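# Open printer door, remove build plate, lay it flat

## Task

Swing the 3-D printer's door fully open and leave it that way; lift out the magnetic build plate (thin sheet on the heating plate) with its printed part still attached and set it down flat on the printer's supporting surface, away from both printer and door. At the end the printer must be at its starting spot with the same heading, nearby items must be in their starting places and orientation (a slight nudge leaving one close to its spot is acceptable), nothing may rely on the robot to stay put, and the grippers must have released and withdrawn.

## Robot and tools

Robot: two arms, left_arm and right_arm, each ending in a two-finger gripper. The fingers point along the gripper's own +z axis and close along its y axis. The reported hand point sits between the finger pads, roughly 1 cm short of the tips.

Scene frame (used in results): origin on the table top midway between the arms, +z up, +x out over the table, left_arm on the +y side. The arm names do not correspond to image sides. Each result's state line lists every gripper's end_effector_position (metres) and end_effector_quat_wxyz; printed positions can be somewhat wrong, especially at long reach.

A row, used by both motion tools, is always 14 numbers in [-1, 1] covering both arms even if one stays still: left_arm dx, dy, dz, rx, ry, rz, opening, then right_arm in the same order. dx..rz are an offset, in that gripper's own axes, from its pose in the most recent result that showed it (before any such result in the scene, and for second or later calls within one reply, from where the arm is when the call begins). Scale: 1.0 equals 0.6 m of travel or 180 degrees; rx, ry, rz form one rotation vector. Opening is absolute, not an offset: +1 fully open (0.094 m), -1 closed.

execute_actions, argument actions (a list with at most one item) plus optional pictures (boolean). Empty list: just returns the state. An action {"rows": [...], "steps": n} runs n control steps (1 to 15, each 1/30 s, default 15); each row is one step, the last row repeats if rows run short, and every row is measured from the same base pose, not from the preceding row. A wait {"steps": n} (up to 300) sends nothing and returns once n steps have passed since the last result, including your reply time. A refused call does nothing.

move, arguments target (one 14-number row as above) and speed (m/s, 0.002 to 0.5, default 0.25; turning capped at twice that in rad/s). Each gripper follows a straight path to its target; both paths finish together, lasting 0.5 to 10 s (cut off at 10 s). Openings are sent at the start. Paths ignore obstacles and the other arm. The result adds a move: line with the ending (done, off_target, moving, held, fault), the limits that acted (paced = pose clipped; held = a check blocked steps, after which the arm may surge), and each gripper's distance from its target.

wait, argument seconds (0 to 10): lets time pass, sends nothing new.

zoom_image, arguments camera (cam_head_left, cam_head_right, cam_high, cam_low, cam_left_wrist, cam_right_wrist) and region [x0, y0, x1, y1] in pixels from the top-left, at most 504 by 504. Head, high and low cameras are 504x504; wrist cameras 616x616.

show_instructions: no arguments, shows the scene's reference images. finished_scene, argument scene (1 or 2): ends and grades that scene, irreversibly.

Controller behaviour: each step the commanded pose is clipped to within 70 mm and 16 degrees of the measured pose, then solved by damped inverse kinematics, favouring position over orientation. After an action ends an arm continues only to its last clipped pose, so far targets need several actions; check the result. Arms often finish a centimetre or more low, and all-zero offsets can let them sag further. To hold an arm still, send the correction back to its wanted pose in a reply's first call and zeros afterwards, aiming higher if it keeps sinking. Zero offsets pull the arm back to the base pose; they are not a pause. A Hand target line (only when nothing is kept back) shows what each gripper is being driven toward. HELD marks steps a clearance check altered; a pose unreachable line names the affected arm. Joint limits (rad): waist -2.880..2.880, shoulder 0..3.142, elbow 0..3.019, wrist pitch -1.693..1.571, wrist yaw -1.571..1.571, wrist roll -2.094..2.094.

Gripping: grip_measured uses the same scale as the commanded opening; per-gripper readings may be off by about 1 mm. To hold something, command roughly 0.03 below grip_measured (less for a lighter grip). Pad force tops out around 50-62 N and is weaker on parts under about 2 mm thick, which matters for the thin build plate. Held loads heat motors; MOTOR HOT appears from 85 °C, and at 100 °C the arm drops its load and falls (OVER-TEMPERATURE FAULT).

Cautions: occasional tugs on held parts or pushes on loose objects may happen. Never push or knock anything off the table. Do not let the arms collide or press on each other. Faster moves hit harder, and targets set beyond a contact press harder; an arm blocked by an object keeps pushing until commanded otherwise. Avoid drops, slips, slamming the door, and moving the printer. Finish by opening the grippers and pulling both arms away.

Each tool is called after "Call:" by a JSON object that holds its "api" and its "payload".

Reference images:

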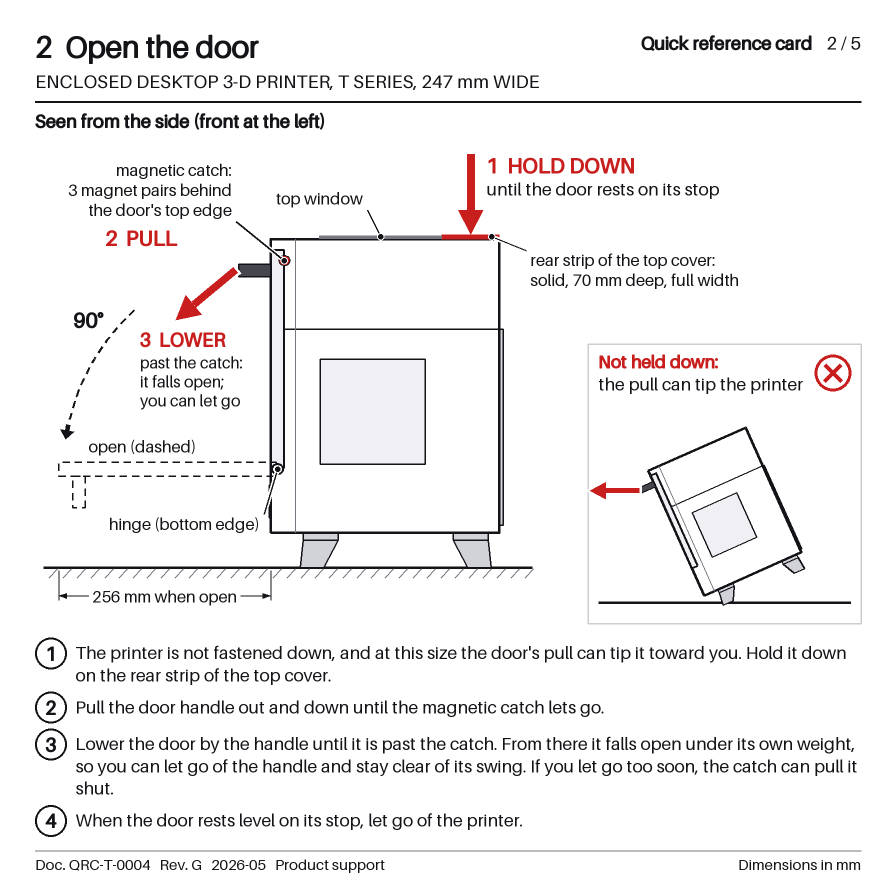

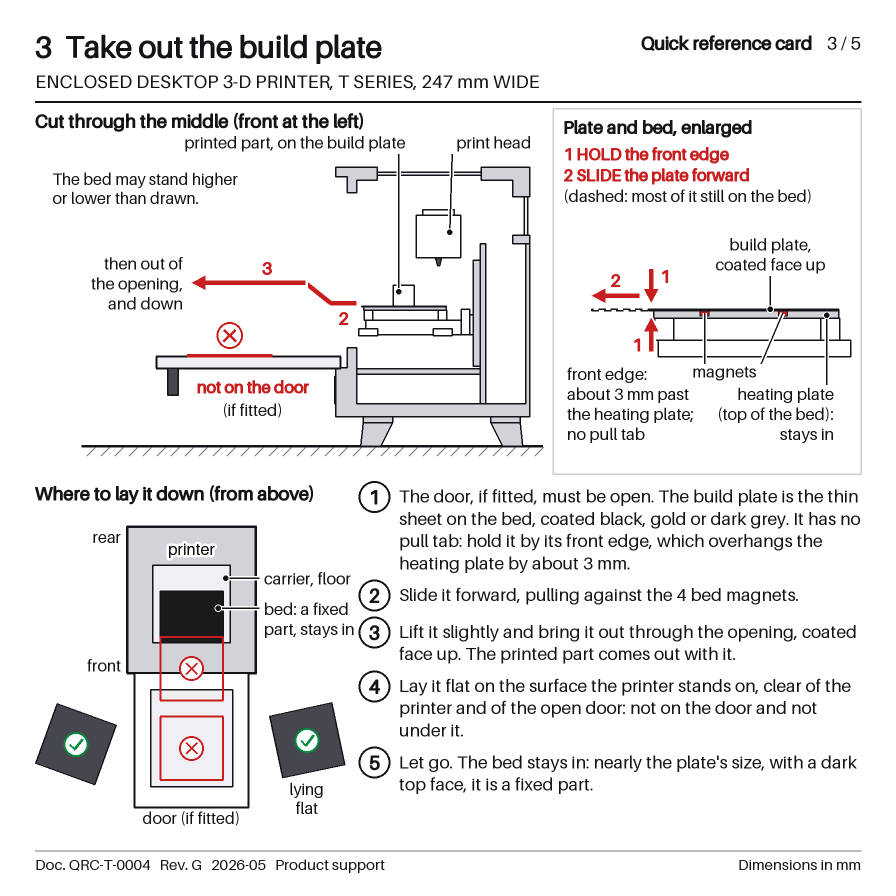

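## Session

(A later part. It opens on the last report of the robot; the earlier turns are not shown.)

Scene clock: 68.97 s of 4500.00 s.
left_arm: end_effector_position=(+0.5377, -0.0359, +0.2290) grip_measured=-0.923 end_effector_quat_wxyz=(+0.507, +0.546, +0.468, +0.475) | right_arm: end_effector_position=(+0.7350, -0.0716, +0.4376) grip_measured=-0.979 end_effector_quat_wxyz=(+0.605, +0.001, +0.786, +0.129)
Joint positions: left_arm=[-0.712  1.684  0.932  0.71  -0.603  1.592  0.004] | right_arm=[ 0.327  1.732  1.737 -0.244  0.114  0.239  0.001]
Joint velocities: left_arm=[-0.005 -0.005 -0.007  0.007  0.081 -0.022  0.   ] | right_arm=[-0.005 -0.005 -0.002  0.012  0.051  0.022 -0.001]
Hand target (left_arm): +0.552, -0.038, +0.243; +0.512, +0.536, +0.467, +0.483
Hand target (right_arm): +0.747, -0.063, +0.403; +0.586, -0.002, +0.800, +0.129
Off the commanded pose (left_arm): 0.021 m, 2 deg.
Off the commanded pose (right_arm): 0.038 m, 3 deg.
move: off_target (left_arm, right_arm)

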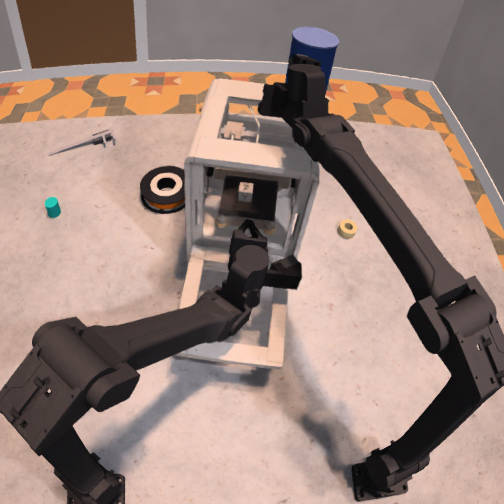

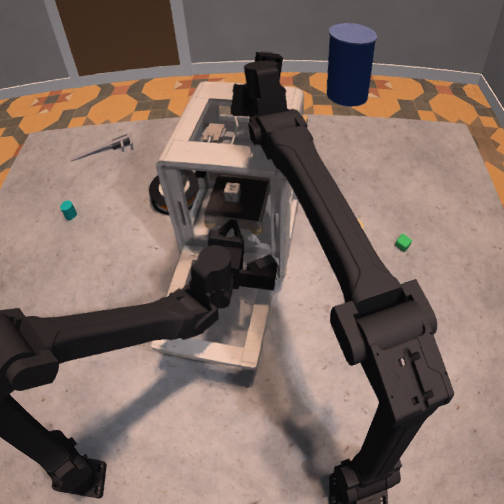

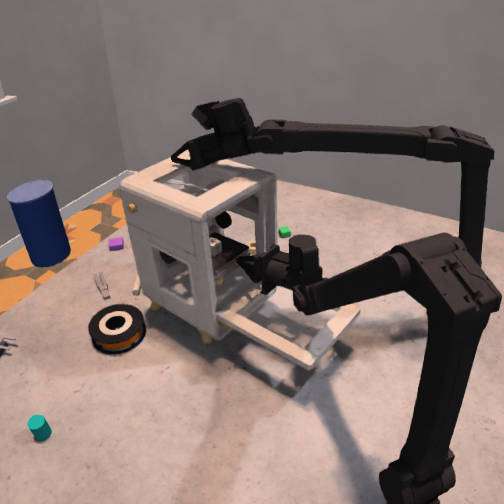

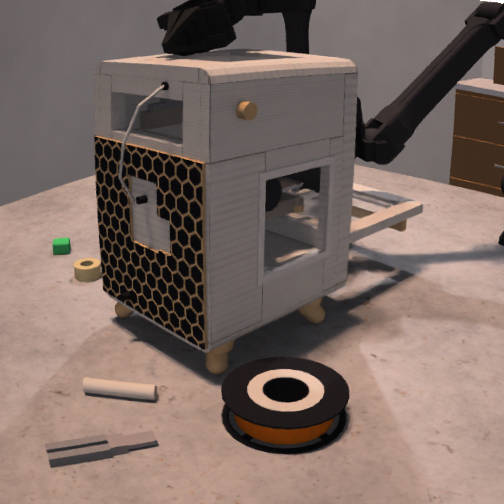

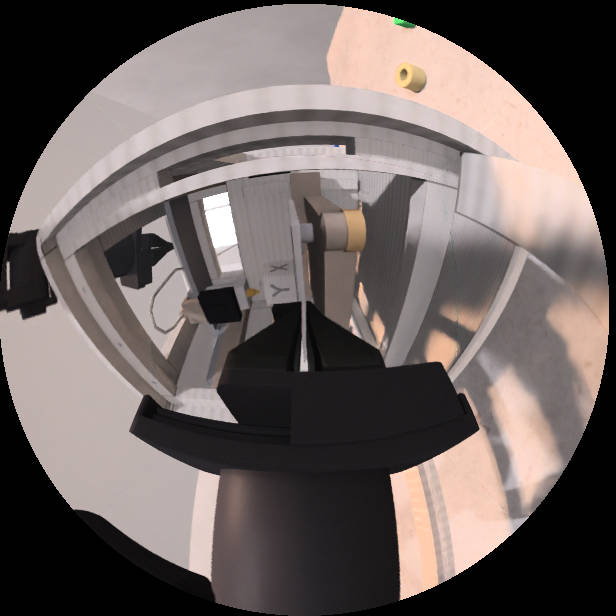

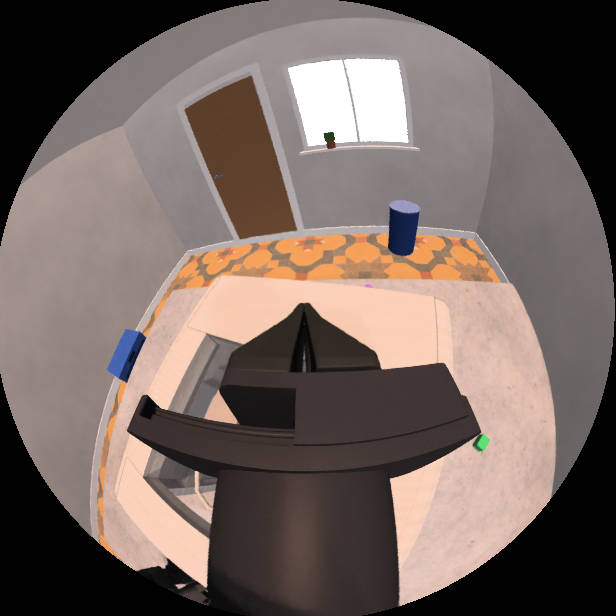

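Call:
{"api": "move", "payload": {"target": [0,0.035,0.04,-0.008,0,-0.008,-0.925, 0.05,0,0.04,0,0.015,0,-1], "speed": 0.01}}

Call:
{"api": "zoom_image", "payload": {"camera": "cam_left_wrist", "region": [230,200,390,360]}}

Scene clock: 73.50 s of 4500.00 s.
left_arm: end_effector_position=(+0.5456, -0.0371, +0.2331) grip_measured=-0.923 end_effector_quat_wxyz=(+0.510, +0.548, +0.465, +0.472) | right_arm: end_effector_position=(+0.7349, -0.0714, +0.4376) grip_measured=-0.979 end_effector_quat_wxyz=(+0.605, +0.000, +0.786, +0.129)
Joint positions: left_arm=[-0.7    1.688  0.952  0.697 -0.579  1.592  0.004] | right_arm=[ 0.327  1.732  1.737 -0.244  0.113  0.238  0.001]
Joint velocities: left_arm=[-0.005 -0.015  0.002 -0.017 -0.022 -0.095 -0.   ] | right_arm=[-0.005 -0.005 -0.002  0.012  0.066  0.022  0.   ]
Hand target (left_arm): +0.561, -0.039, +0.249; +0.519, +0.534, +0.469, +0.475
Hand target (right_arm): +0.747, -0.062, +0.403; +0.586, -0.003, +0.800, +0.129
Off the commanded pose (left_arm): 0.023 m, 2 deg.
Off the commanded pose (right_arm): 0.038 m, 3 deg.
move: off_target (left_arm, right_arm)

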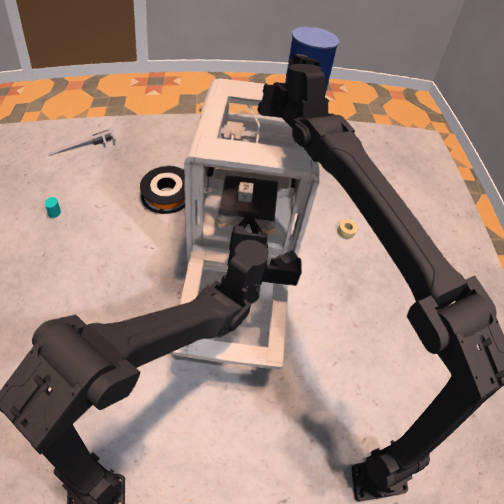

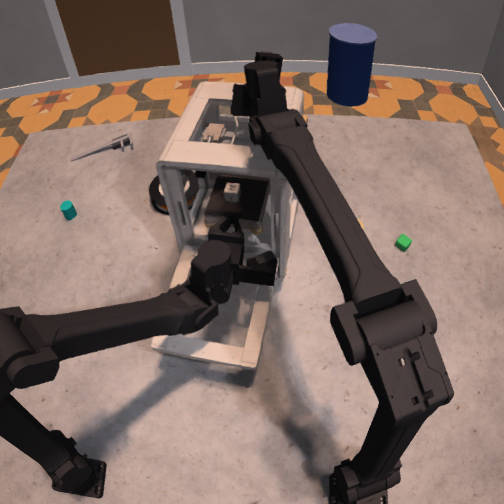

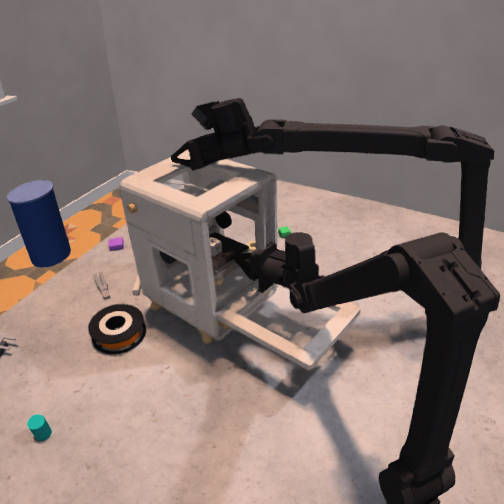

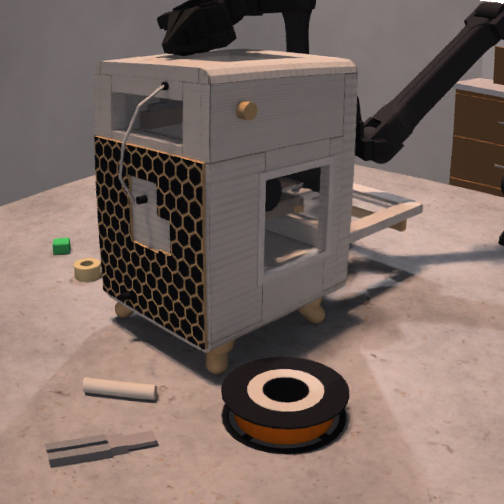

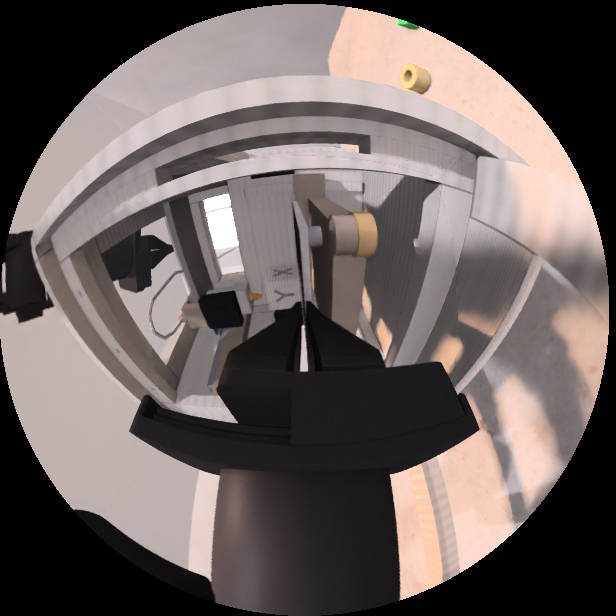

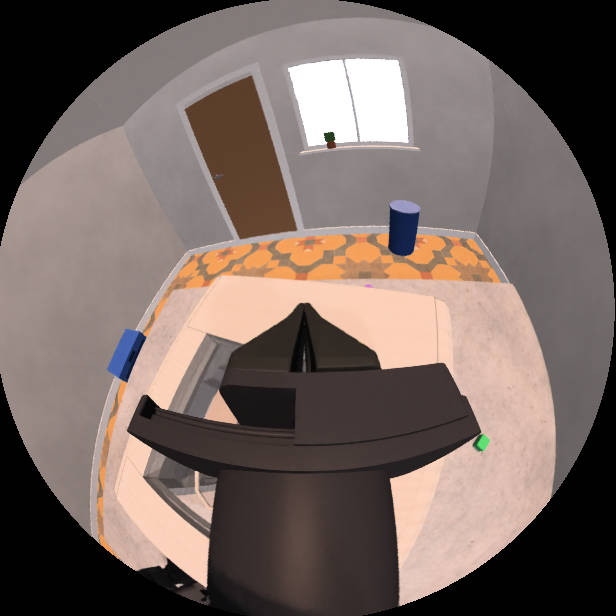

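Region (230, 200, 390, 360) of cam_left_wrist's 616x616 image, scaled by 3.150, with more detail than that image has.

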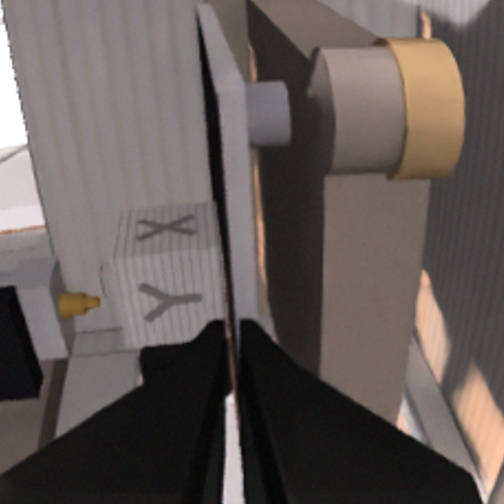

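Aligned. Push a bit more, close, pull.

Call:
{"api": "move", "payload": {"target": [0,0.03,0.04,-0.008,0,0,-0.925, 0.05,0,0.04,0,0.015,0,-1], "speed": 0.01}}

Call:
{"api": "move", "payload": {"target": [0,0.025,0.02,-0.008,0,0,-1, 0.05,0,0.04,0,0.015,0,-1], "speed": 0.02}}

Call:
{"api": "move", "payload": {"target": [0,0.025,-0.06,-0.008,0,0,-1, 0.05,0,0.04,0,0.015,0,-1], "speed": 0.01}}

Call:
{"api": "zoom_image", "payload": {"camera": "cam_left_wrist", "region": [230,200,390,360]}}

Scene clock: 78.17 s of 4500.00 s.
left_arm: end_effector_position=(+0.5464, -0.0386, +0.2330) grip_measured=-0.923 end_effector_quat_wxyz=(+0.512, +0.553, +0.459, +0.470) | right_arm: end_effector_position=(+0.7349, -0.0712, +0.4376) grip_measured=-0.979 end_effector_quat_wxyz=(+0.605, -0.000, +0.786, +0.130)
Joint positions: left_arm=[-0.697  1.689  0.952  0.696 -0.561  1.598  0.004] | right_arm=[ 0.327  1.732  1.737 -0.244  0.112  0.238  0.001]
Joint velocities: left_arm=[ 0.005 -0.005  0.012 -0.007  0.022  0.037 -0.001] | right_arm=[ 0.005 -0.015 -0.042 -0.002  0.037  0.022 -0.001]
Hand target (left_arm): +0.568, -0.039, +0.250; +0.517, +0.542, +0.459, +0.478
Hand target (right_arm): +0.747, -0.062, +0.403; +0.586, -0.003, +0.800, +0.129
Off the commanded pose (left_arm): 0.029 m, 2 deg.
Off the commanded pose (right_arm): 0.038 m, 3 deg.
move: off_target (left_arm, right_arm)

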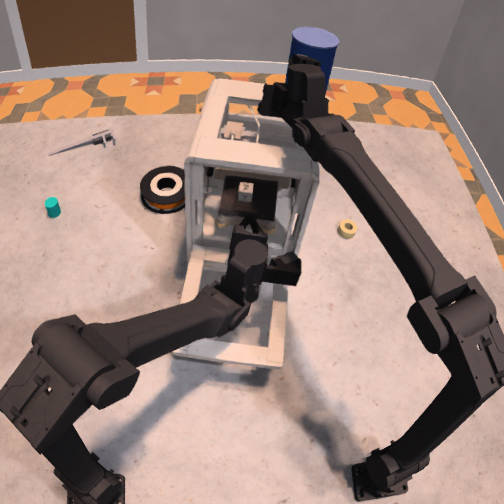

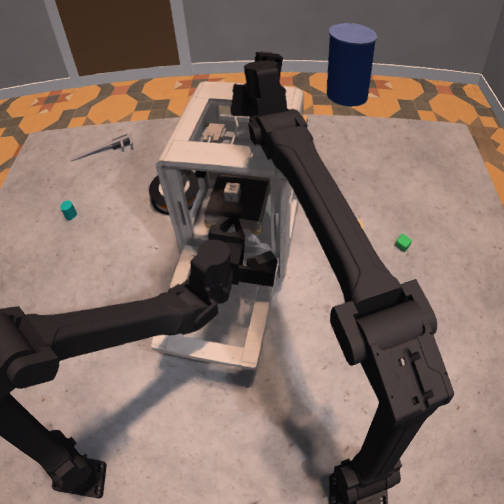

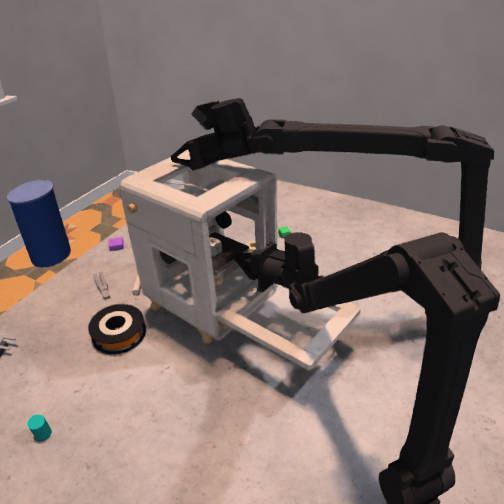

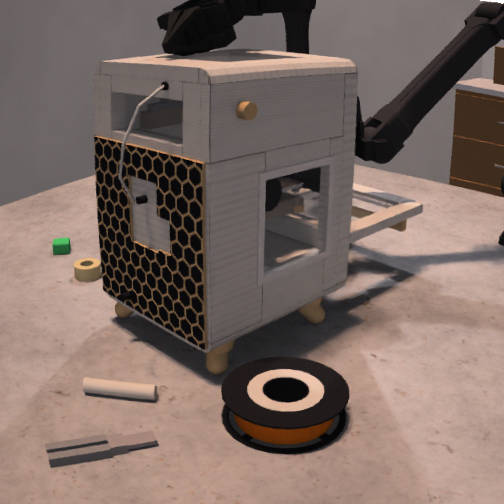

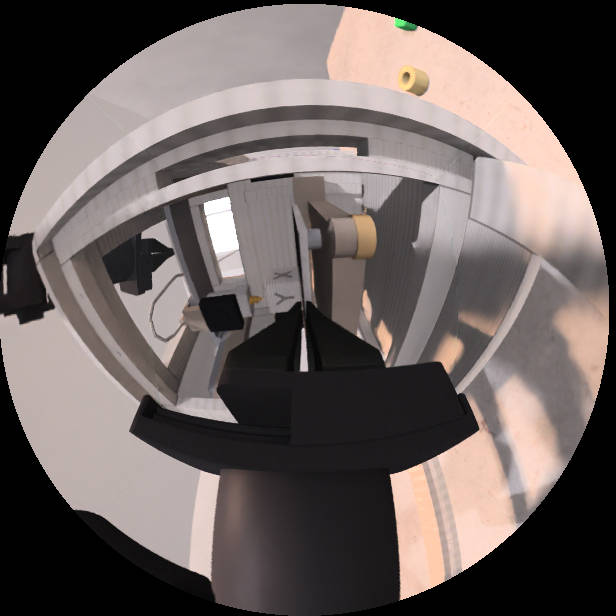

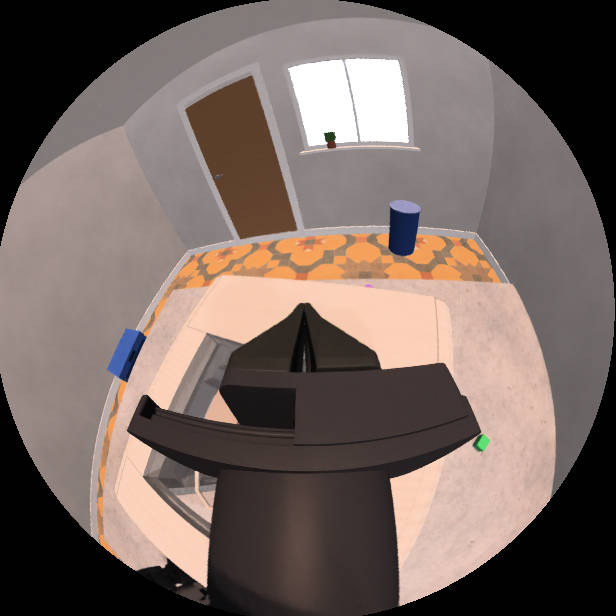

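Scene clock: 80.30 s of 4500.00 s.
left_arm: end_effector_position=(+0.5461, -0.0388, +0.2320) grip_measured=-0.978 end_effector_quat_wxyz=(+0.512, +0.555, +0.459, +0.469) | right_arm: end_effector_position=(+0.7349, -0.0711, +0.4376) grip_measured=-0.979 end_effector_quat_wxyz=(+0.605, -0.001, +0.786, +0.130)
Joint positions: left_arm=[-0.696  1.689  0.951  0.696 -0.557  1.598  0.001] | right_arm=[ 0.327  1.732  1.737 -0.244  0.111  0.238  0.001]
Joint velocities: left_arm=[ 0.005 -0.005 -0.017 -0.022 -0.051  0.022  0.   ] | right_arm=[-0.005 -0.005  0.002  0.007 -0.081  0.022 -0.001]
Hand target (left_arm): +0.558, -0.041, +0.248; +0.519, +0.547, +0.453, +0.476
Hand target (right_arm): +0.747, -0.062, +0.403; +0.586, -0.004, +0.800, +0.129
Off the commanded pose (left_arm): 0.020 m, 2 deg.
Off the commanded pose (right_arm): 0.038 m, 3 deg.
move: off_target (left_arm, right_arm)

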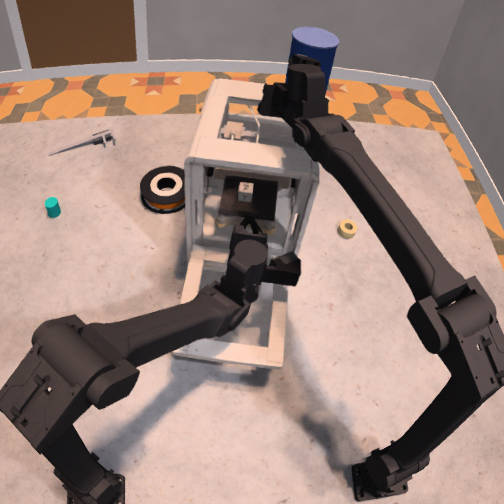

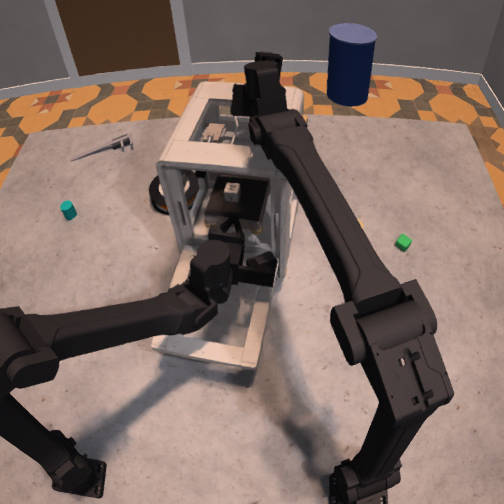

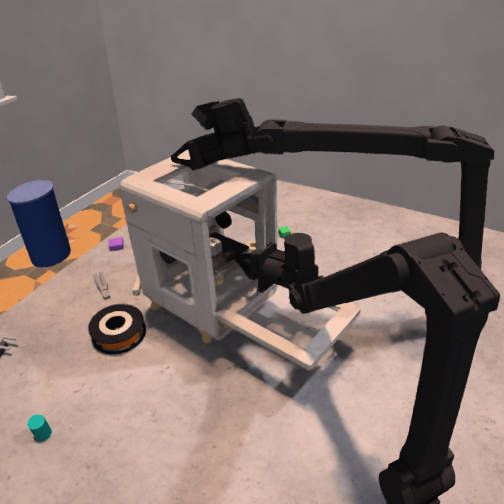

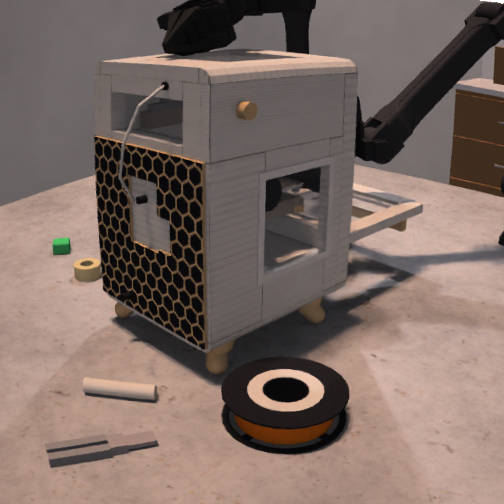

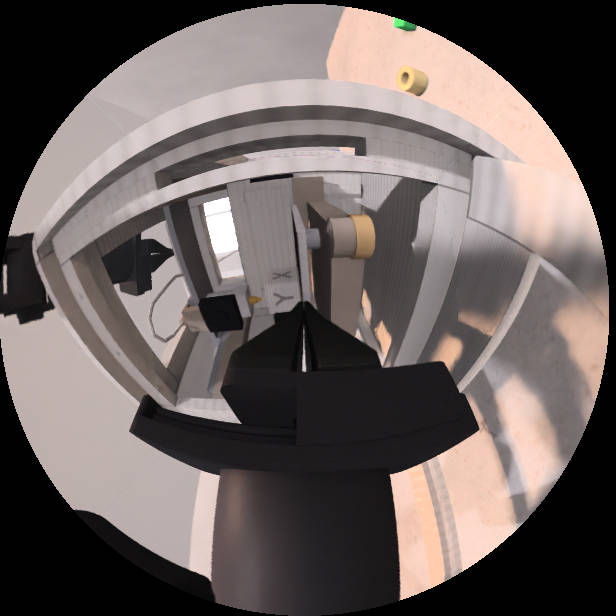

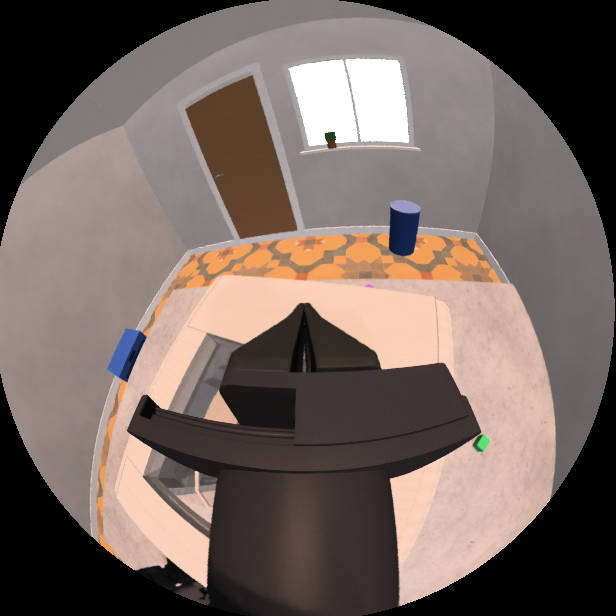

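Scene clock: 84.43 s of 4500.00 s.
left_arm: end_effector_position=(+0.5169, -0.0286, +0.2327) grip_measured=-0.978 end_effector_quat_wxyz=(+0.505, +0.556, +0.462, +0.471) | right_arm: end_effector_position=(+0.7348, -0.0709, +0.4376) grip_measured=-0.979 end_effector_quat_wxyz=(+0.605, -0.001, +0.786, +0.130)
Joint positions: left_arm=[-0.724  1.623  0.873  0.696 -0.595  1.598  0.001] | right_arm=[ 0.327  1.732  1.737 -0.244  0.11   0.237  0.001]
Joint velocities: left_arm=[-0.005 -0.005  0.002 -0.007  0.081  0.007  0.   ] | right_arm=[-0.015  0.005  0.002  0.007 -0.051  0.037  0.   ]
Hand target (left_arm): +0.511, -0.034, +0.249; +0.519, +0.548, +0.453, +0.474
Hand target (right_arm): +0.747, -0.062, +0.403; +0.586, -0.004, +0.800, +0.130
Off the commanded pose (left_arm): 0.018 m, 2 deg.
Off the commanded pose (right_arm): 0.038 m, 3 deg.
move: off_target (left_arm, right_arm)

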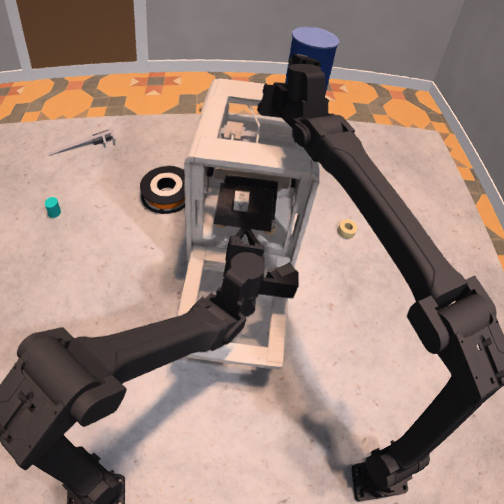

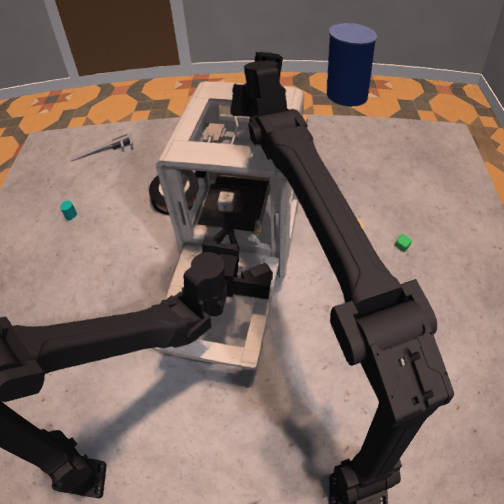

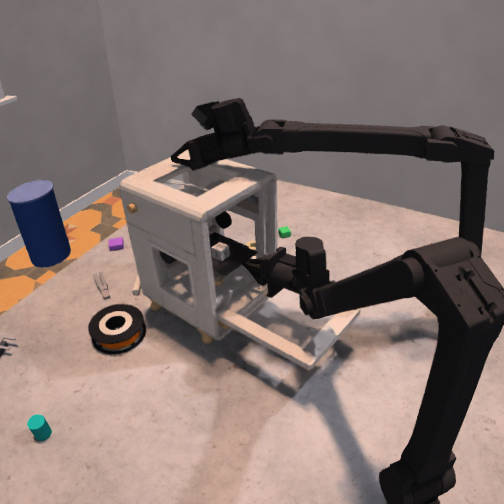

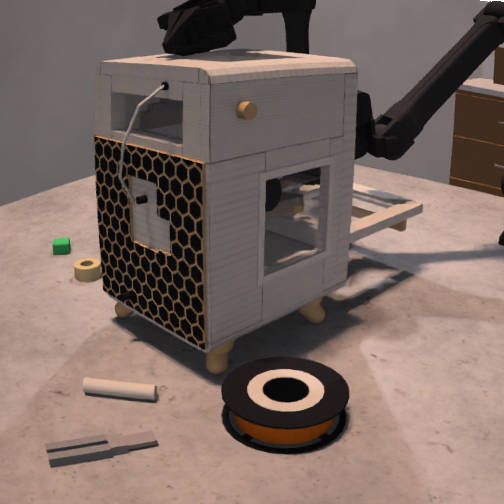

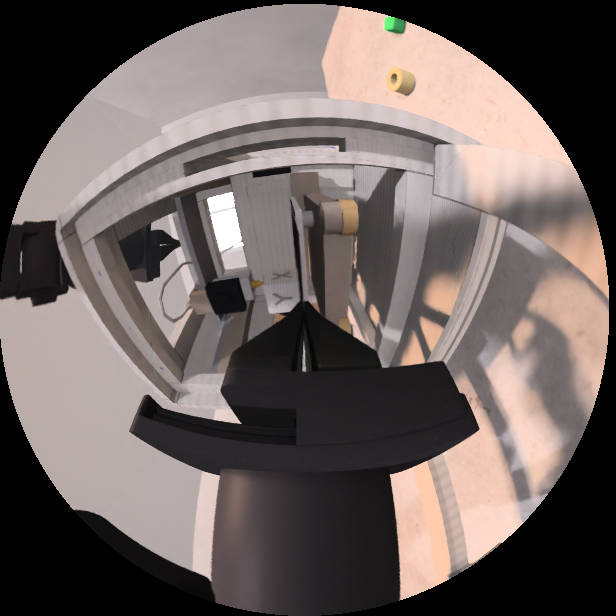

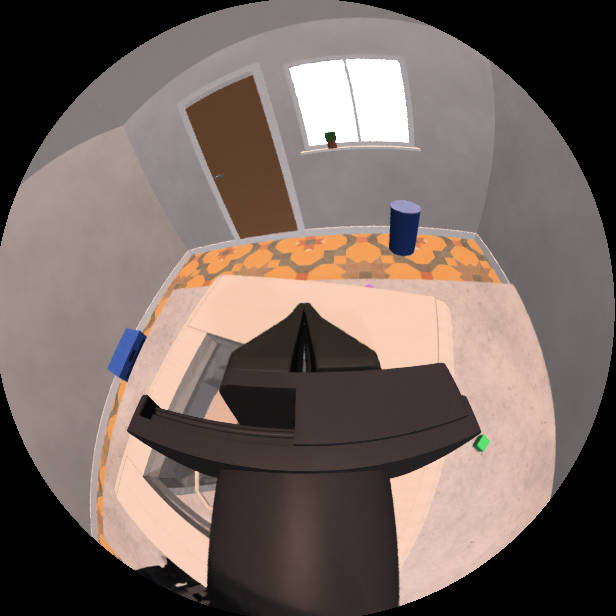

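Region (230, 200, 390, 360) of cam_left_wrist's 616x616 image, scaled by 3.150, with more detail than that image has.

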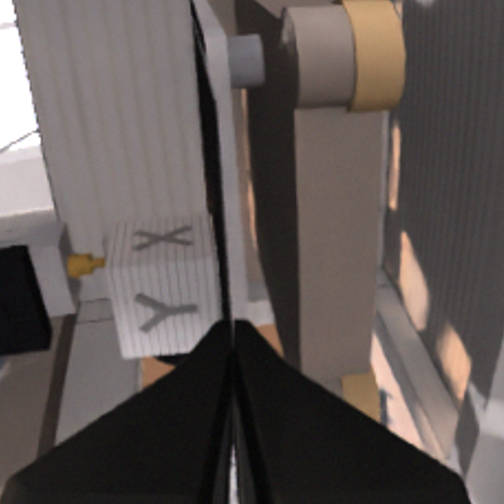

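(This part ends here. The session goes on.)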